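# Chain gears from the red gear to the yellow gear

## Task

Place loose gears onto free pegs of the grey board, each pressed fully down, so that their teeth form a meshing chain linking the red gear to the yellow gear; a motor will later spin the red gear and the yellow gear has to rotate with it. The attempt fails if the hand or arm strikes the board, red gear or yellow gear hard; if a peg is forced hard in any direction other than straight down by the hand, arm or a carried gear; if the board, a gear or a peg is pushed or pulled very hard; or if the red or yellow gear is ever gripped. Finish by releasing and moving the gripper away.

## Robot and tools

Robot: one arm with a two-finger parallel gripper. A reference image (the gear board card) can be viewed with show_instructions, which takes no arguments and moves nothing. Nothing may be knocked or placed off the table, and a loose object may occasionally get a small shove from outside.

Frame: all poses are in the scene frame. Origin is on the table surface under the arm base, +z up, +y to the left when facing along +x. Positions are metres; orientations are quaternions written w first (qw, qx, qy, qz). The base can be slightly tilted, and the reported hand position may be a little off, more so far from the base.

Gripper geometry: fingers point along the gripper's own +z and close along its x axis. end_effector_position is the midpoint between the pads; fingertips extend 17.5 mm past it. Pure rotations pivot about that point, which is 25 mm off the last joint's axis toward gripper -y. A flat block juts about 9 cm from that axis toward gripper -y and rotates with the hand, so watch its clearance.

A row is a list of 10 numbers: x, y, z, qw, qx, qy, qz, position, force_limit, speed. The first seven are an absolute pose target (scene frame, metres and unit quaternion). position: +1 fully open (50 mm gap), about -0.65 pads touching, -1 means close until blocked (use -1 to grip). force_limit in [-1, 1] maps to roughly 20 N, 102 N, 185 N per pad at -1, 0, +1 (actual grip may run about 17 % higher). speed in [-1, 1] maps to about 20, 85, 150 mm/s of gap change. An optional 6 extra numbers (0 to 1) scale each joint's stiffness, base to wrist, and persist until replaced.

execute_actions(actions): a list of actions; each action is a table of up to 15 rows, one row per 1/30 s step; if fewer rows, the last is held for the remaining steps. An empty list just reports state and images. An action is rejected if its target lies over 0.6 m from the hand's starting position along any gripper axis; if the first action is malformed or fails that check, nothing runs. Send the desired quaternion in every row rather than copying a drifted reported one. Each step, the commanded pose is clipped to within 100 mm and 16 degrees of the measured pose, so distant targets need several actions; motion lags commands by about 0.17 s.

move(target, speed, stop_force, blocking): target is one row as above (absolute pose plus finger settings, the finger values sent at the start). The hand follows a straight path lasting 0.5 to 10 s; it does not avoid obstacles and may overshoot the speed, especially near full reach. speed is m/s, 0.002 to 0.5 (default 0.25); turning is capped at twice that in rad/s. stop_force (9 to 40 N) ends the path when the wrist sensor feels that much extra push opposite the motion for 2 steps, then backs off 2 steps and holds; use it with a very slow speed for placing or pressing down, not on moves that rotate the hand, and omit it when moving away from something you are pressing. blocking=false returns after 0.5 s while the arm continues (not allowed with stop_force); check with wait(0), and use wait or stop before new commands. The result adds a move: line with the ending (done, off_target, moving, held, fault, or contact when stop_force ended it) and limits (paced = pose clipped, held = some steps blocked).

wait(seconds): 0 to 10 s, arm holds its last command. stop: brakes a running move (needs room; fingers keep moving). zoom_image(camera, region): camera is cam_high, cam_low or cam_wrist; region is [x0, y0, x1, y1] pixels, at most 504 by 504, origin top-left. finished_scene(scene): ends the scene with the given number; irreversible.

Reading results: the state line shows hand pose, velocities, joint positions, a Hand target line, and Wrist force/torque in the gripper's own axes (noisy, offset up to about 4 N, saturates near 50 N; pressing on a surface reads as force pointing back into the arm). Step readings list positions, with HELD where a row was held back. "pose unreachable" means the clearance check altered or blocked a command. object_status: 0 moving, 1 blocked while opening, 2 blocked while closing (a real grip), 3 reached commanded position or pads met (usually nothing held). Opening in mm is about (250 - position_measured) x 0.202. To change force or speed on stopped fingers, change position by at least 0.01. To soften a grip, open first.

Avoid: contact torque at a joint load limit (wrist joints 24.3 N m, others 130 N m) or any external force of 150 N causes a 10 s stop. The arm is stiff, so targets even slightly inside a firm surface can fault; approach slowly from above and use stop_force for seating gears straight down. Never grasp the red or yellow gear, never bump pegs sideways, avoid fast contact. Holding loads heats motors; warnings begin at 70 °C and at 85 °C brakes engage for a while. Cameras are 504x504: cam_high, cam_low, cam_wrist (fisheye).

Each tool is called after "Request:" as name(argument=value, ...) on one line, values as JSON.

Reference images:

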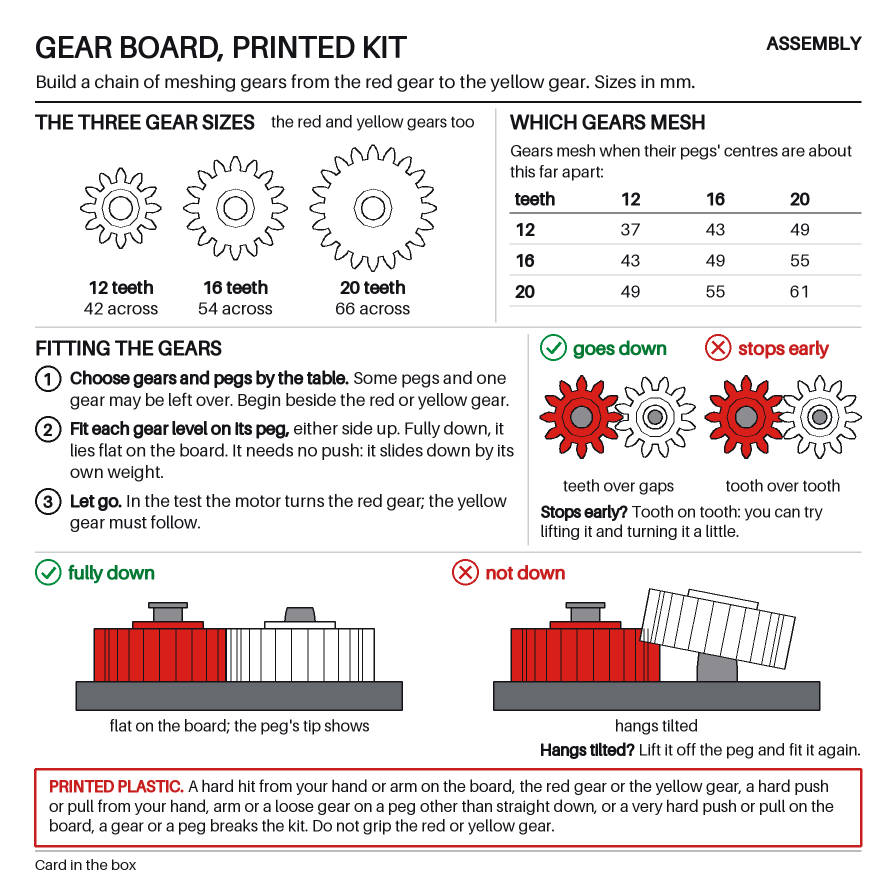

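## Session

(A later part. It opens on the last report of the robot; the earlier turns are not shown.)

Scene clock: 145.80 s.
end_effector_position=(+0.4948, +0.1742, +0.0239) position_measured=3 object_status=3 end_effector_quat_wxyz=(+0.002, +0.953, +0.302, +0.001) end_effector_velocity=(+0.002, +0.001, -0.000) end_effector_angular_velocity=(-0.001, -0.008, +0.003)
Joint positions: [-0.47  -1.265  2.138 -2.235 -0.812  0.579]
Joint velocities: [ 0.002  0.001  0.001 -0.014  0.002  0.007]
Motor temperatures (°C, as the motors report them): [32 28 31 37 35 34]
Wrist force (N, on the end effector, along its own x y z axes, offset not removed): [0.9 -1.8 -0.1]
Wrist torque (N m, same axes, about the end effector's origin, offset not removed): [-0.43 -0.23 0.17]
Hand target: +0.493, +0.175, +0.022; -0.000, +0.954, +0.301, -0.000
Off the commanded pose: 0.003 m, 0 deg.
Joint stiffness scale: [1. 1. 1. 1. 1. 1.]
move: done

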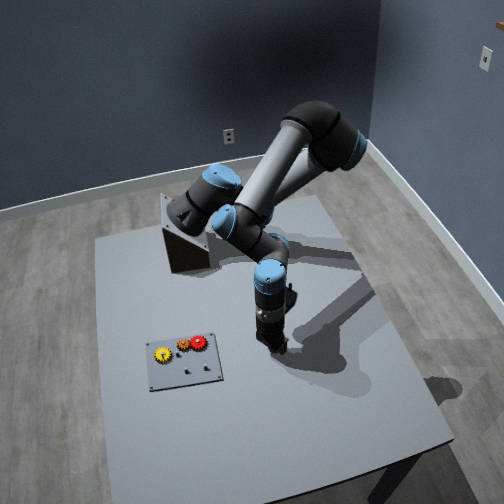

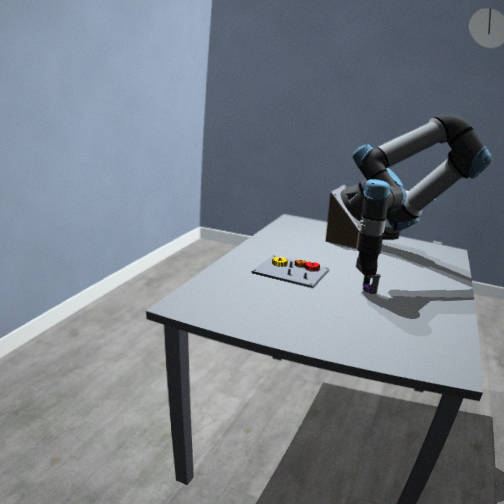

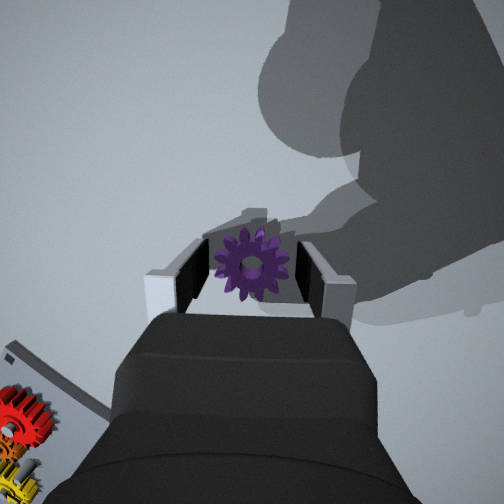

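Request:
execute_actions(actions=[[[0.4935,0.1745,0.023,0,0.9537,0.3007,0,-1,-0.6,0]]])

Request:
move(target=[0.49,0.14,0.075,0,0.9537,0.3007,0,-1,-0.6,0], speed=0.12)

Request:
move(target=[0.467,-0.140,0.068,0,0.9636,0.2672,0,-1,-0.6,0], speed=0.22)

Request:
zoom_image(camera="cam_wrist", region=[160, 110, 340, 290])

Scene clock: 162.87 s.
end_effector_position=(+0.4946, +0.1744, +0.0238) position_measured=55 object_status=2 end_effector_quat_wxyz=(+0.001, +0.954, +0.301, +0.001) end_effector_velocity=(+0.000, +0.000, +0.000) end_effector_angular_velocity=(-0.000, -0.000, +0.000)
Joint positions: [-0.47  -1.265  2.138 -2.234 -0.811  0.58 ]
Joint velocities: [ 0.    -0.001 -0.     0.001 -0.     0.001]
Motor temperatures (°C, as the motors report them): [32 28 31 37 35 34]
Wrist force (N, on the end effector, along its own x y z axes, offset not removed): [1.9 -0.1 -5.0]
Wrist torque (N m, same axes, about the end effector's origin, offset not removed): [-0.38 -0.19 0.14]
Hand target: +0.494, +0.174, +0.023; +0.000, +0.954, +0.301, +0.000
Off the commanded pose: 0.001 m, 0 deg.
Joint stiffness scale: [1. 1. 1. 1. 1. 1.]
Step readings (end_effector_position):
0: (+0.4951, +0.1743, +0.0239)
1: (+0.4951, +0.1743, +0.0239)
2: (+0.4951, +0.1743, +0.0239)
4: (+0.4949, +0.1743, +0.0239)
8: (+0.4946, +0.1743, +0.0238)
15: end_effector_position above

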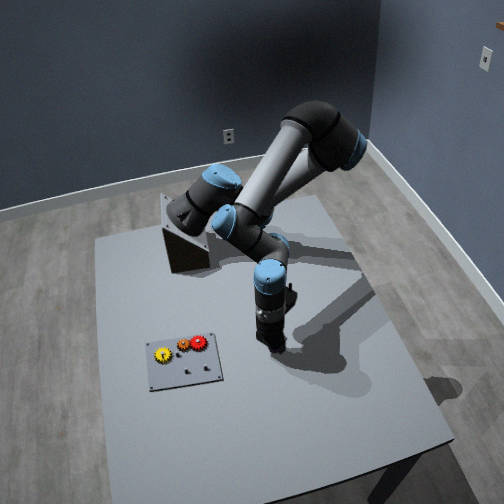

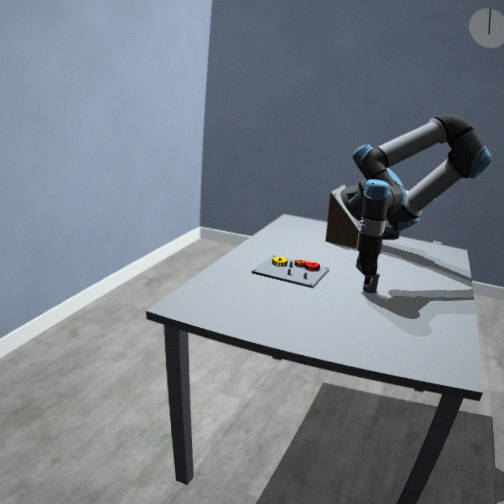

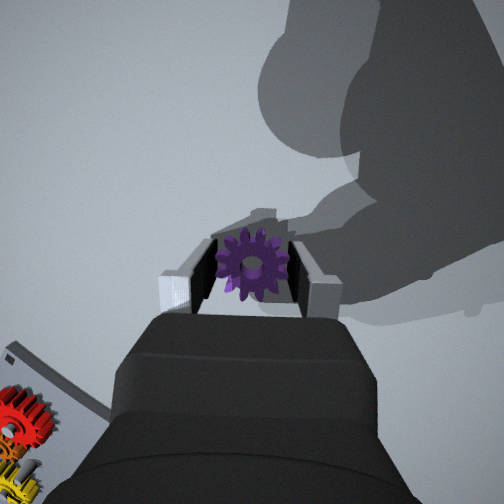

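Scene clock: 163.90 s.
end_effector_position=(+0.4882, +0.1404, +0.0724) position_measured=55 object_status=2 end_effector_quat_wxyz=(-0.002, +0.954, +0.299, -0.001) end_effector_velocity=(-0.002, -0.000, +0.000) end_effector_angular_velocity=(+0.004, +0.008, +0.002)
Joint positions: [-0.591 -1.305  2.117 -2.056 -0.843  0.42 ]
Joint velocities: [-0.002  0.    -0.002  0.016 -0.002 -0.012]
Motor temperatures (°C, as the motors report them): [32 28 31 37 35 34]
Wrist force (N, on the end effector, along its own x y z axes, offset not removed): [-0.5 -0.7 1.0]
Wrist torque (N m, same axes, about the end effector's origin, offset not removed): [-0.18 0.01 0.19]
Hand target: +0.490, +0.140, +0.075; +0.000, +0.954, +0.301, +0.000
Off the commanded pose: 0.003 m, 0 deg.
Joint stiffness scale: [1. 1. 1. 1. 1. 1.]
move: done

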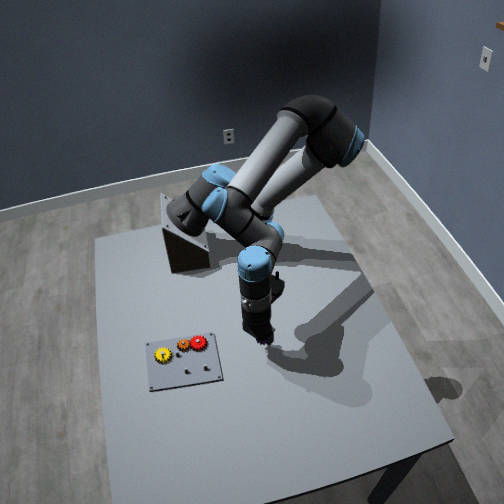

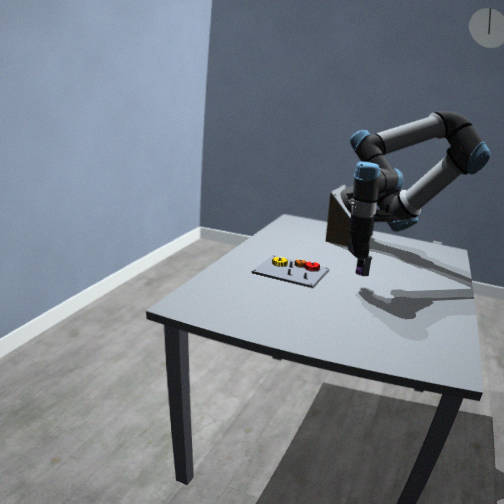

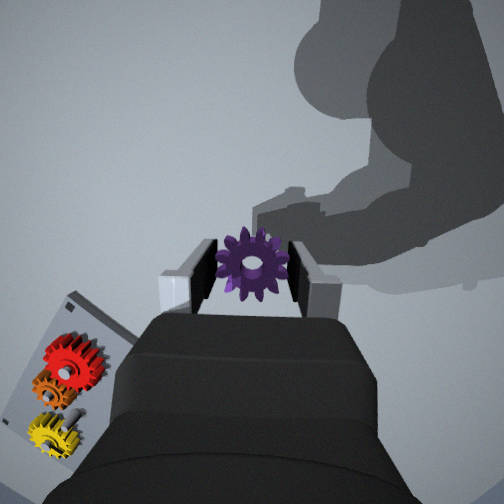

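Scene clock: 165.80 s.
end_effector_position=(+0.4662, -0.1382, +0.0673) position_measured=55 object_status=2 end_effector_quat_wxyz=(-0.001, +0.964, +0.266, -0.000) end_effector_velocity=(+0.000, -0.001, -0.001) end_effector_angular_velocity=(+0.000, +0.001, +0.003)
Joint positions: [-0.935 -0.813  1.998 -2.191 -0.993  0.098]
Joint velocities: [ 0.001  0.003 -0.002 -0.    -0.    -0.002]
Motor temperatures (°C, as the motors report them): [32 28 31 37 35 34]
Wrist force (N, on the end effector, along its own x y z axes, offset not removed): [0.2 -2.5 0.2]
Wrist torque (N m, same axes, about the end effector's origin, offset not removed): [-0.48 -0.13 0.13]
Hand target: +0.467, -0.140, +0.068; +0.000, +0.964, +0.267, -0.000
Off the commanded pose: 0.002 m, 0 deg.
Joint stiffness scale: [1. 1. 1. 1. 1. 1.]
move: done

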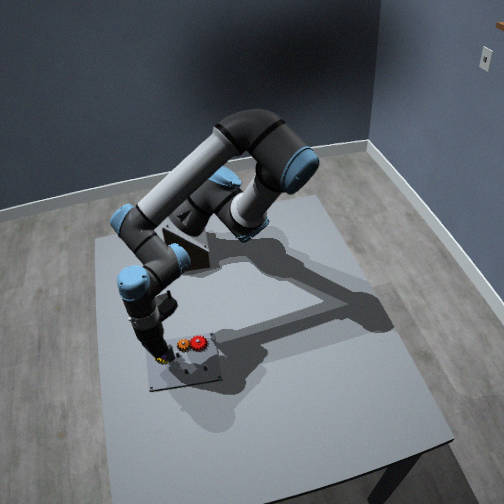

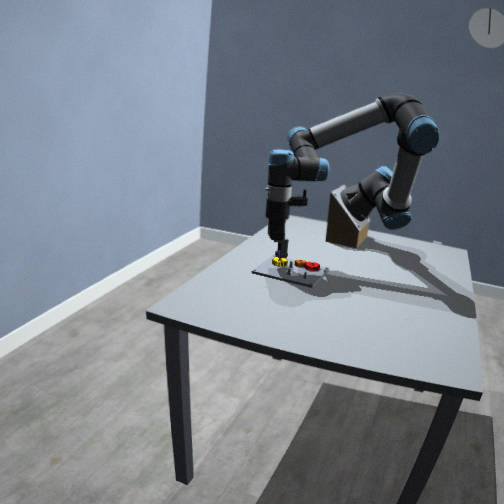

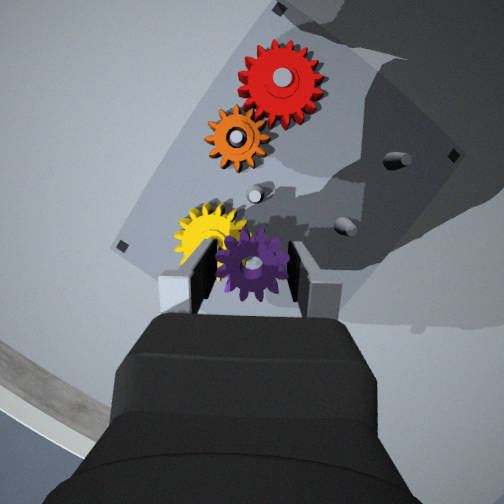

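Region (160, 110, 340, 290) of cam_wrist's 504x504 image, scaled by 2.800, with more detail than that image has.

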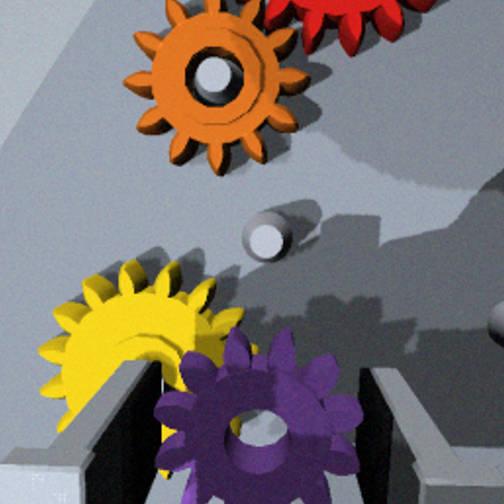

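Request:
move(target=[0.4478,-0.1055,0.052,0,0.9483,0.3173,0,-1,-0.6,0], speed=0.04, stop_force=10)

Request:
zoom_image(camera="cam_wrist", region=[190, 195, 315, 320])

Scene clock: 172.70 s.
end_effector_position=(+0.4487, -0.1074, +0.0531) position_measured=55 object_status=2 end_effector_quat_wxyz=(+0.001, +0.949, +0.316, +0.000) end_effector_velocity=(+0.000, -0.000, -0.000) end_effector_angular_velocity=(-0.001, -0.003, +0.007)
Joint positions: [-0.908 -0.87   2.093 -2.248 -0.978  0.025]
Joint velocities: [ 0.     0.     0.002 -0.006  0.002 -0.005]
Motor temperatures (°C, as the motors report them): [32 28 31 37 35 34]
Wrist force (N, on the end effector, along its own x y z axes, offset not removed): [0.6 -1.6 -0.7]
Wrist torque (N m, same axes, about the end effector's origin, offset not removed): [-0.40 -0.27 0.17]
Hand target: +0.448, -0.105, +0.052; -0.000, +0.948, +0.317, +0.000
Off the commanded pose: 0.002 m, 0 deg.
Joint stiffness scale: [1. 1. 1. 1. 1. 1.]
move: done

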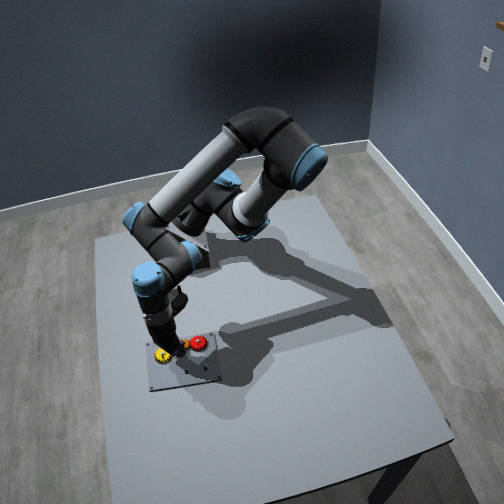

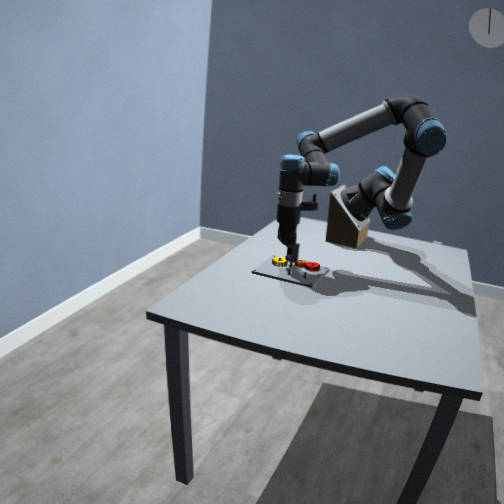

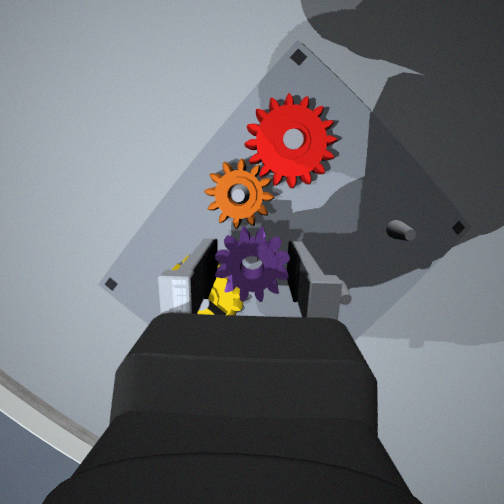

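Region (190, 195, 315, 320) of cam_wrist's 504x504 image, scaled by 4.032, with more detail than that image has.

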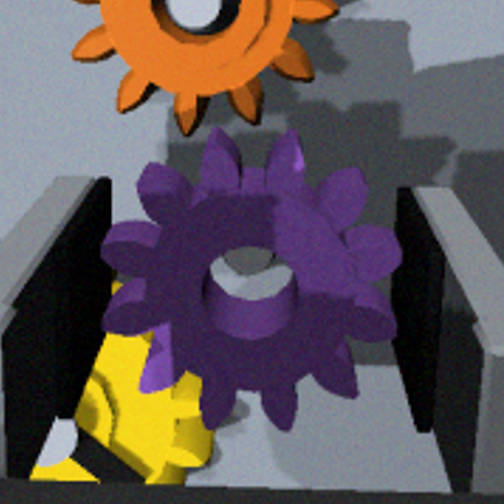

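Request:
move(target=[0.4464,-0.1049,0.0445,0,0.9483,0.3173,0,-1,-0.6,0], speed=0.008, stop_force=9)

Request:
zoom_image(camera="cam_wrist", region=[190, 195, 315, 320])

Scene clock: 178.37 s.
end_effector_position=(+0.4481, -0.1064, +0.0472) position_measured=55 object_status=2 end_effector_quat_wxyz=(+0.002, +0.948, +0.318, +0.001) end_effector_velocity=(-0.000, +0.001, -0.002) end_effector_angular_velocity=(-0.000, +0.000, +0.000)
Joint positions: [-0.9   -0.864  2.102 -2.271 -0.975  0.029]
Joint velocities: [ 0.003  0.002  0.003 -0.008  0.001  0.003]
Motor temperatures (°C, as the motors report them): [32 28 31 37 35 34]
Wrist force (N, on the end effector, along its own x y z axes, offset not removed): [-0.5 -2.4 -0.4]
Wrist torque (N m, same axes, about the end effector's origin, offset not removed): [-0.59 -0.10 0.22]
Hand target: +0.446, -0.105, +0.045; -0.000, +0.948, +0.317, -0.000
Off the commanded pose: 0.004 m, 0 deg.
Joint stiffness scale: [1. 1. 1. 1. 1. 1.]
move: off_target

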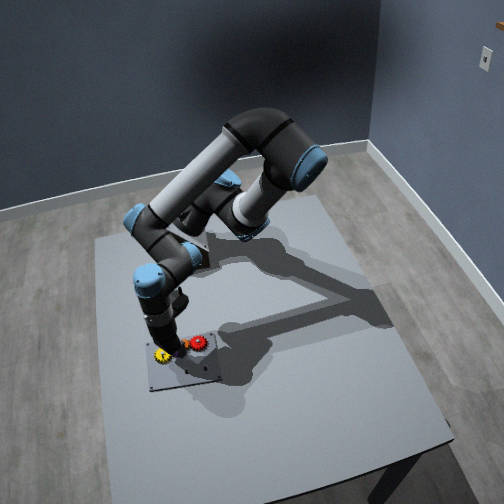

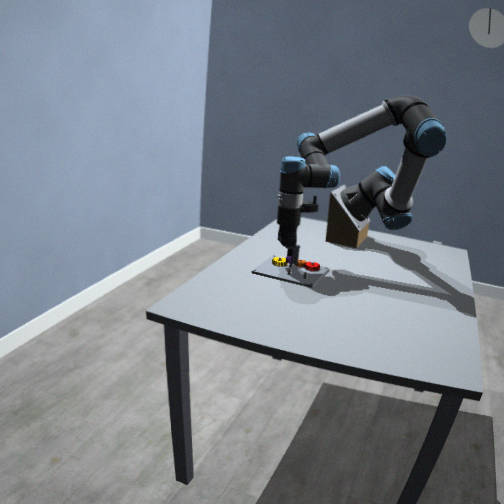

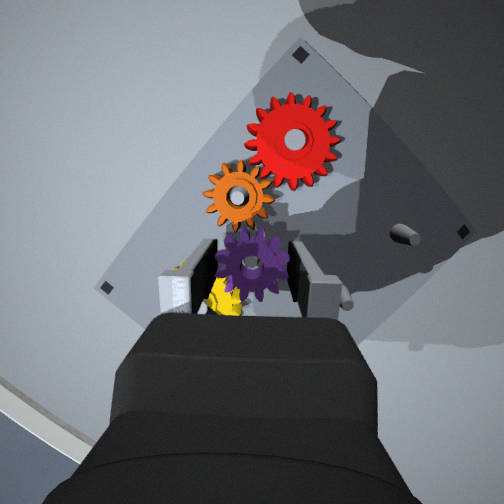

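Region (190, 195, 315, 320) of cam_wrist's 504x504 image, scaled by 4.032, with more detail than that image has.

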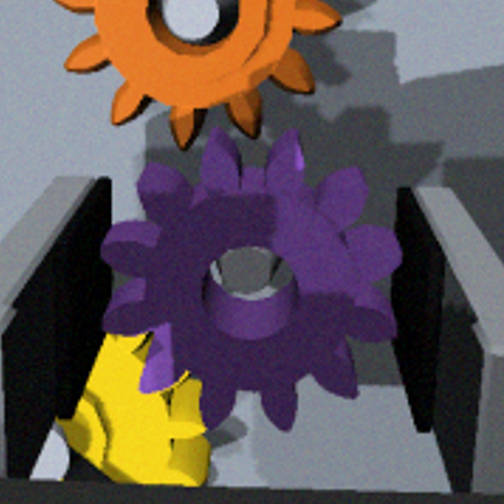

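Request:
move(target=[0.4462,-0.105,0.039,0,0.9483,0.3173,0,-1,-0.6,0], speed=0.006, stop_force=9)

Request:
zoom_image(camera="cam_wrist", region=[190, 195, 315, 320])

Scene clock: 182.77 s.
end_effector_position=(+0.4480, -0.1065, +0.0417) position_measured=55 object_status=2 end_effector_quat_wxyz=(+0.002, +0.948, +0.318, +0.001) end_effector_velocity=(+0.000, +0.000, -0.001) end_effector_angular_velocity=(+0.001, -0.001, +0.000)
Joint positions: [-0.894 -0.854  2.105 -2.288 -0.971  0.035]
Joint velocities: [ 0.002  0.002  0.001 -0.004  0.002  0.002]
Motor temperatures (°C, as the motors report them): [32 28 31 37 35 34]
Wrist force (N, on the end effector, along its own x y z axes, offset not removed): [-0.7 -1.6 0.6]
Wrist torque (N m, same axes, about the end effector's origin, offset not removed): [-0.38 -0.03 0.23]
Hand target: +0.446, -0.105, +0.039; -0.000, +0.948, +0.317, -0.000
Off the commanded pose: 0.004 m, 0 deg.
Joint stiffness scale: [1. 1. 1. 1. 1. 1.]
move: off_target

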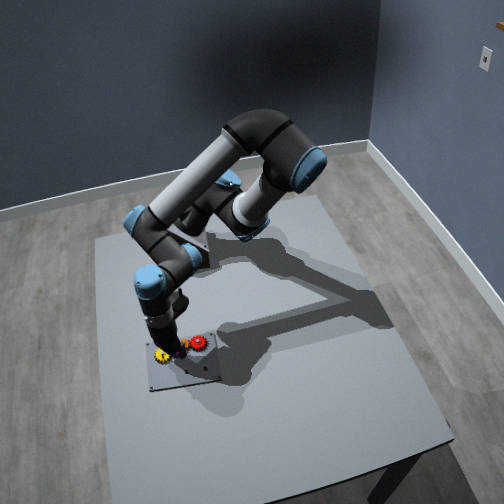

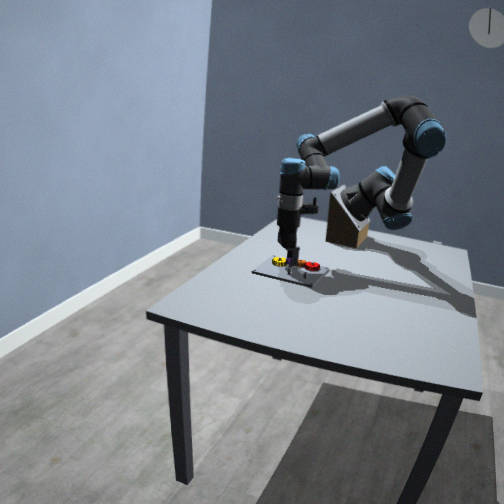

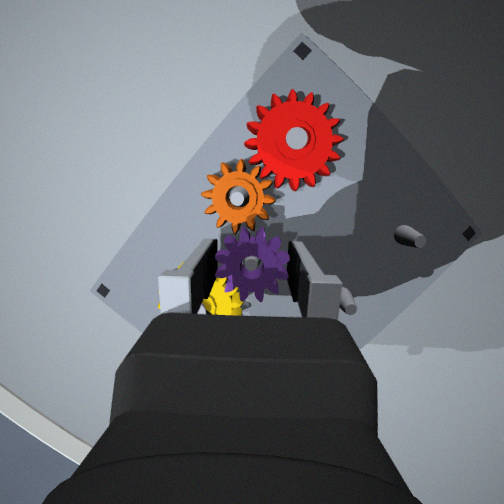

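Region (190, 195, 315, 320) of cam_wrist's 504x504 image, scaled by 4.032, with more detail than that image has.

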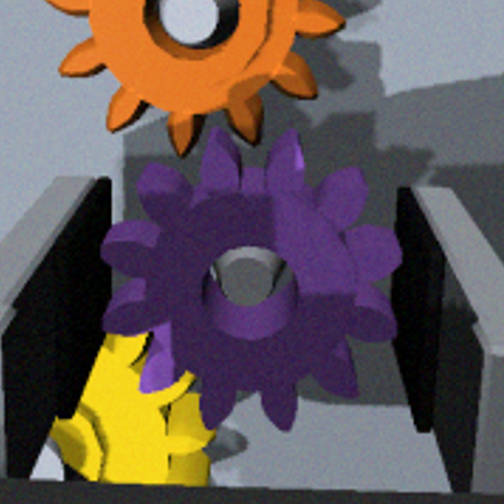

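Request:
move(target=[0.4462,-0.105,0.036,0,0.9483,0.3173,0,-1,-0.6,0], speed=0.004, stop_force=9)

Request:
zoom_image(camera="cam_wrist", region=[190, 195, 315, 320])

Scene clock: 187.43 s.
end_effector_position=(+0.4489, -0.1072, +0.0414) position_measured=55 object_status=2 end_effector_quat_wxyz=(+0.004, +0.948, +0.318, +0.002) end_effector_velocity=(-0.000, +0.000, -0.000) end_effector_angular_velocity=(+0.001, +0.000, -0.001)
Joint positions: [-0.894 -0.853  2.106 -2.296 -0.971  0.039]
Joint velocities: [ 0.    -0.     0.001  0.001  0.001  0.   ]
Motor temperatures (°C, as the motors report them): [32 28 31 37 35 34]
Wrist force (N, on the end effector, along its own x y z axes, offset not removed): [-1.3 -4.9 -10.0]
Wrist torque (N m, same axes, about the end effector's origin, offset not removed): [-0.21 -0.57 0.25]
Hand target: +0.449, -0.107, +0.041; +0.004, +0.948, +0.318, +0.002
Off the commanded pose: 0.006 m, 1 deg.
Joint stiffness scale: [1. 1. 1. 1. 1. 1.]
move: contact

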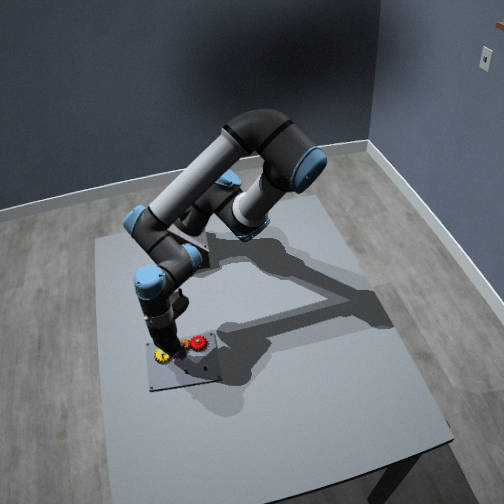

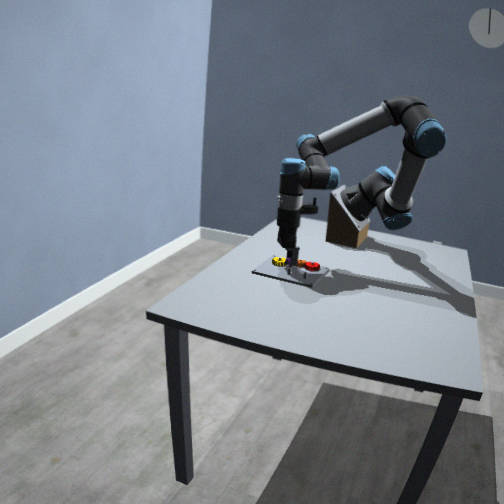

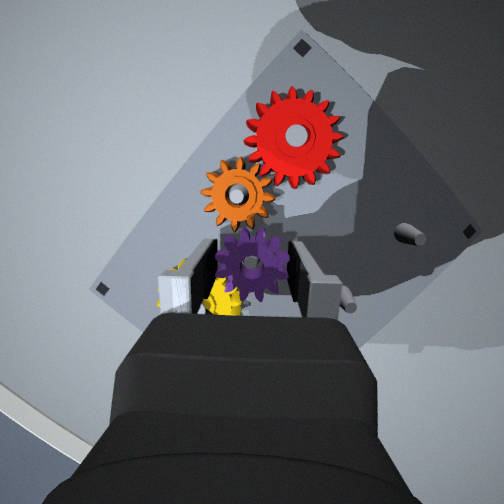

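Region (190, 195, 315, 320) of cam_wrist's 504x504 image, scaled by 4.032, with more detail than that image has.

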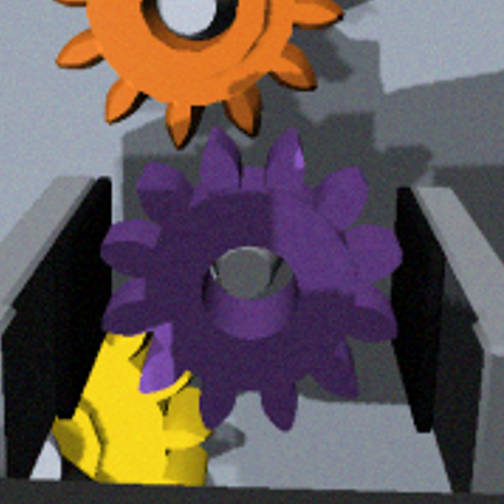

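Request:
execute_actions(actions=[[[0.448,-0.1065,0.043,0,0.9483,0.3173,0,-1,-0.6,0]],[[0.448,-0.1065,0.043,0,0.9483,0.3173,0,0.85,-0.6,-0.5]]])

Request:
zoom_image(camera="cam_wrist", region=[190, 195, 315, 320])

Request:
zoom_image(camera="cam_low", region=[265, 230, 335, 285])

Scene clock: 193.87 s.
end_effector_position=(+0.4470, -0.1055, +0.0416) position_measured=25 object_status=3 end_effector_quat_wxyz=(-0.001, +0.949, +0.317, -0.001) end_effector_velocity=(+0.000, -0.000, +0.000) end_effector_angular_velocity=(+0.001, -0.001, -0.002)
Joint positions: [-0.894 -0.854  2.103 -2.277 -0.972  0.034]
Joint velocities: [-0.001  0.001 -0.     0.     0.001  0.001]
Motor temperatures (°C, as the motors report them): [32 28 31 37 35 34]
Wrist force (N, on the end effector, along its own x y z axes, offset not removed): [1.7 -1.5 -1.5]
Wrist torque (N m, same axes, about the end effector's origin, offset not removed): [-0.40 -0.40 0.08]
Hand target: +0.448, -0.106, +0.043; +0.000, +0.948, +0.317, -0.000
Off the commanded pose: 0.002 m, 0 deg.
Joint stiffness scale: [1. 1. 1. 1. 1. 1.]
Step readings (end_effector_position; steps 1 to 15: 1st action; 16 to 30: 2nd action):
0: (+0.4489, -0.1072, +0.0414)
1: (+0.4489, -0.1072, +0.0414)
2: (+0.4487, -0.1071, +0.0414)
4: (+0.4482, -0.1066, +0.0414)
8: (+0.4475, -0.1059, +0.0415)
15: (+0.4473, -0.1058, +0.0417)
16: (+0.4473, -0.1058, +0.0417)
17: (+0.4472, -0.1057, +0.0416)
19: (+0.4471, -0.1056, +0.0416)
23: (+0.4470, -0.1056, +0.0416)
30: end_effector_position above

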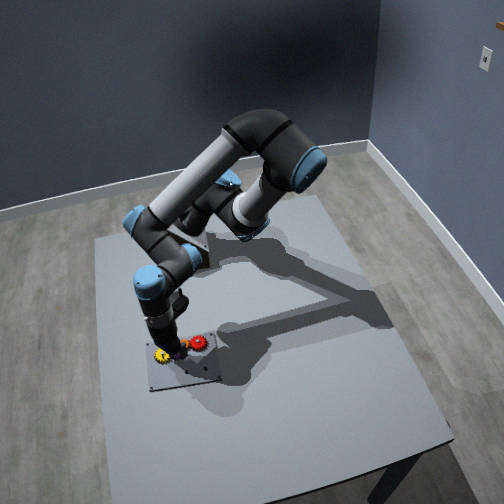

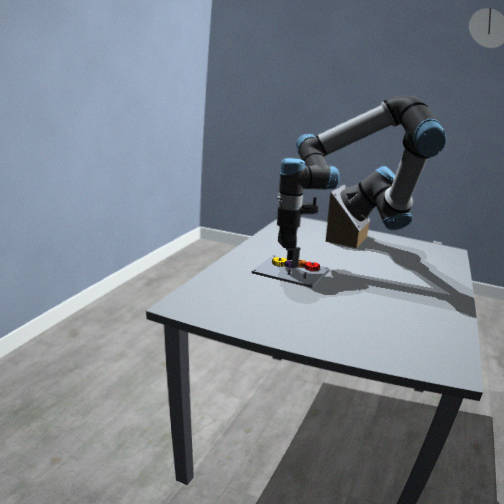

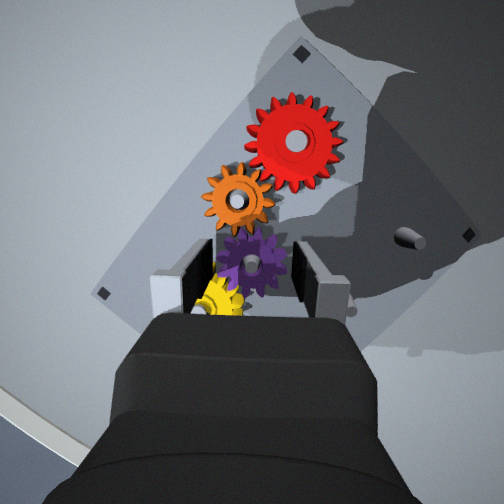

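Region (190, 195, 315, 320) of cam_wrist's 504x504 image, scaled by 4.032, with more detail than that image has.

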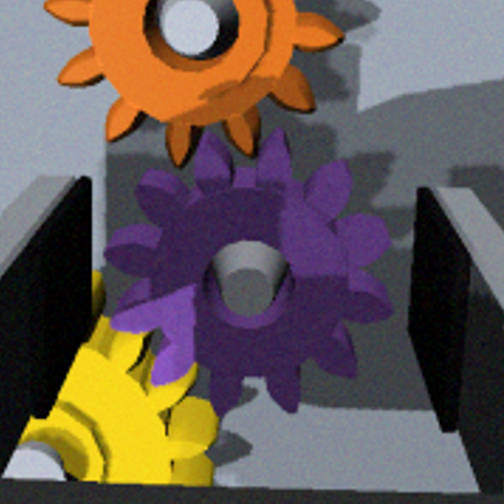

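Region (265, 230, 335, 285) of cam_low's 504x504 image, scaled by 7.200, with more detail than that image has; it fills the top 396 rows of this view, and the rest is white.

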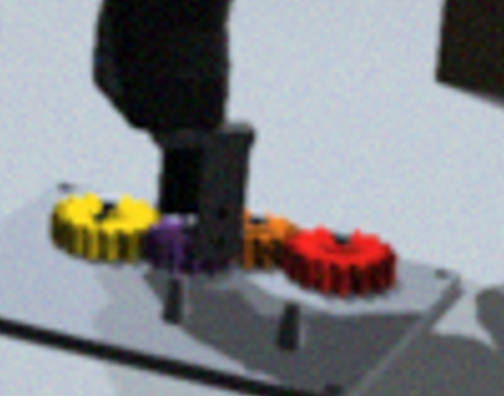

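It dropped in.

Request:
move(target=[0.452,-0.11,0.13,0,0.9483,0.3173,0,0.85,-0.6,-0.5], speed=0.12)

Request:
zoom_image(camera="cam_low", region=[265, 240, 335, 285])

Request:
zoom_image(camera="cam_wrist", region=[180, 130, 330, 280])

Scene clock: 198.60 s.
end_effector_position=(+0.4508, -0.1087, +0.1275) position_measured=25 object_status=3 end_effector_quat_wxyz=(-0.002, +0.949, +0.316, -0.001) end_effector_velocity=(-0.001, +0.000, +0.000) end_effector_angular_velocity=(+0.004, +0.005, -0.001)
Joint positions: [-0.985 -0.97   2.015 -2.022 -1.02  -0.058]
Joint velocities: [-0.001  0.    -0.002  0.01  -0.002 -0.004]
Motor temperatures (°C, as the motors report them): [32 28 31 37 35 34]
Wrist force (N, on the end effector, along its own x y z axes, offset not removed): [0.9 -2.9 -0.8]
Wrist torque (N m, same axes, about the end effector's origin, offset not removed): [-0.65 -0.28 0.11]
Hand target: +0.452, -0.110, +0.130; +0.000, +0.948, +0.317, -0.000
Off the commanded pose: 0.003 m, 0 deg.
Joint stiffness scale: [1. 1. 1. 1. 1. 1.]
move: done

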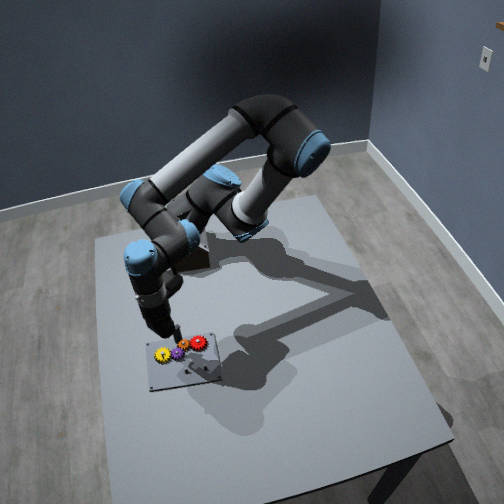

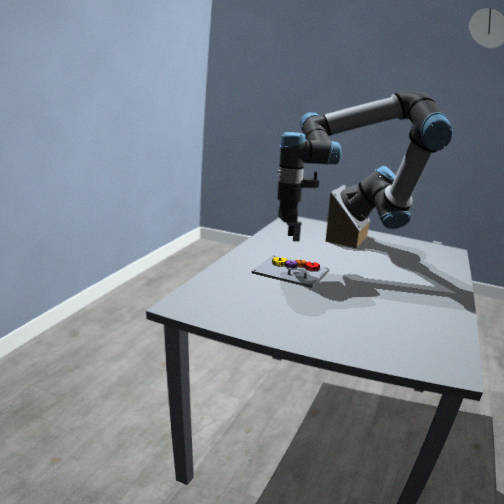

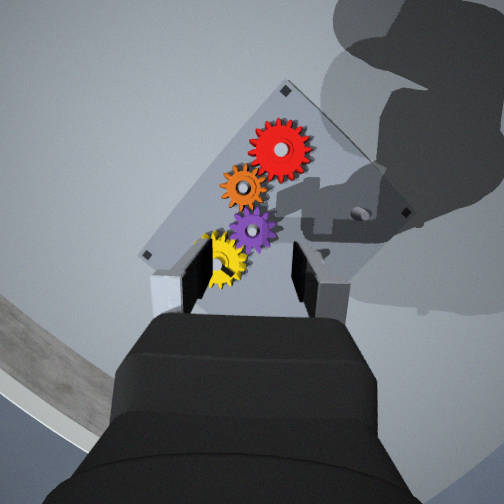

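Region (265, 240, 335, 285) of cam_low's 504x504 image, scaled by 7.200, with more detail than that image has; it fills the top 324 rows of this view, and the rest is white.

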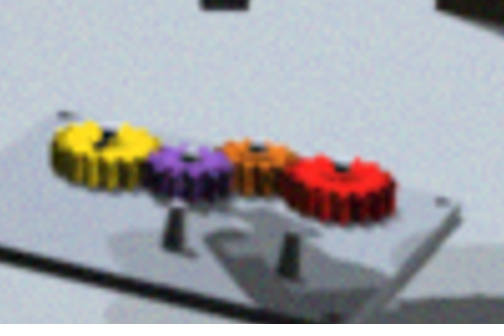

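Region (180, 130, 330, 280) of cam_wrist's 504x504 image, scaled by 3.360, with more detail than that image has.

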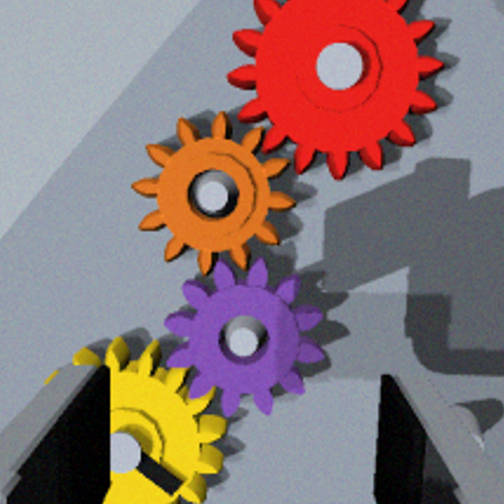

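Request:
finished_scene(scene=1)

The scene is finished: the task was done.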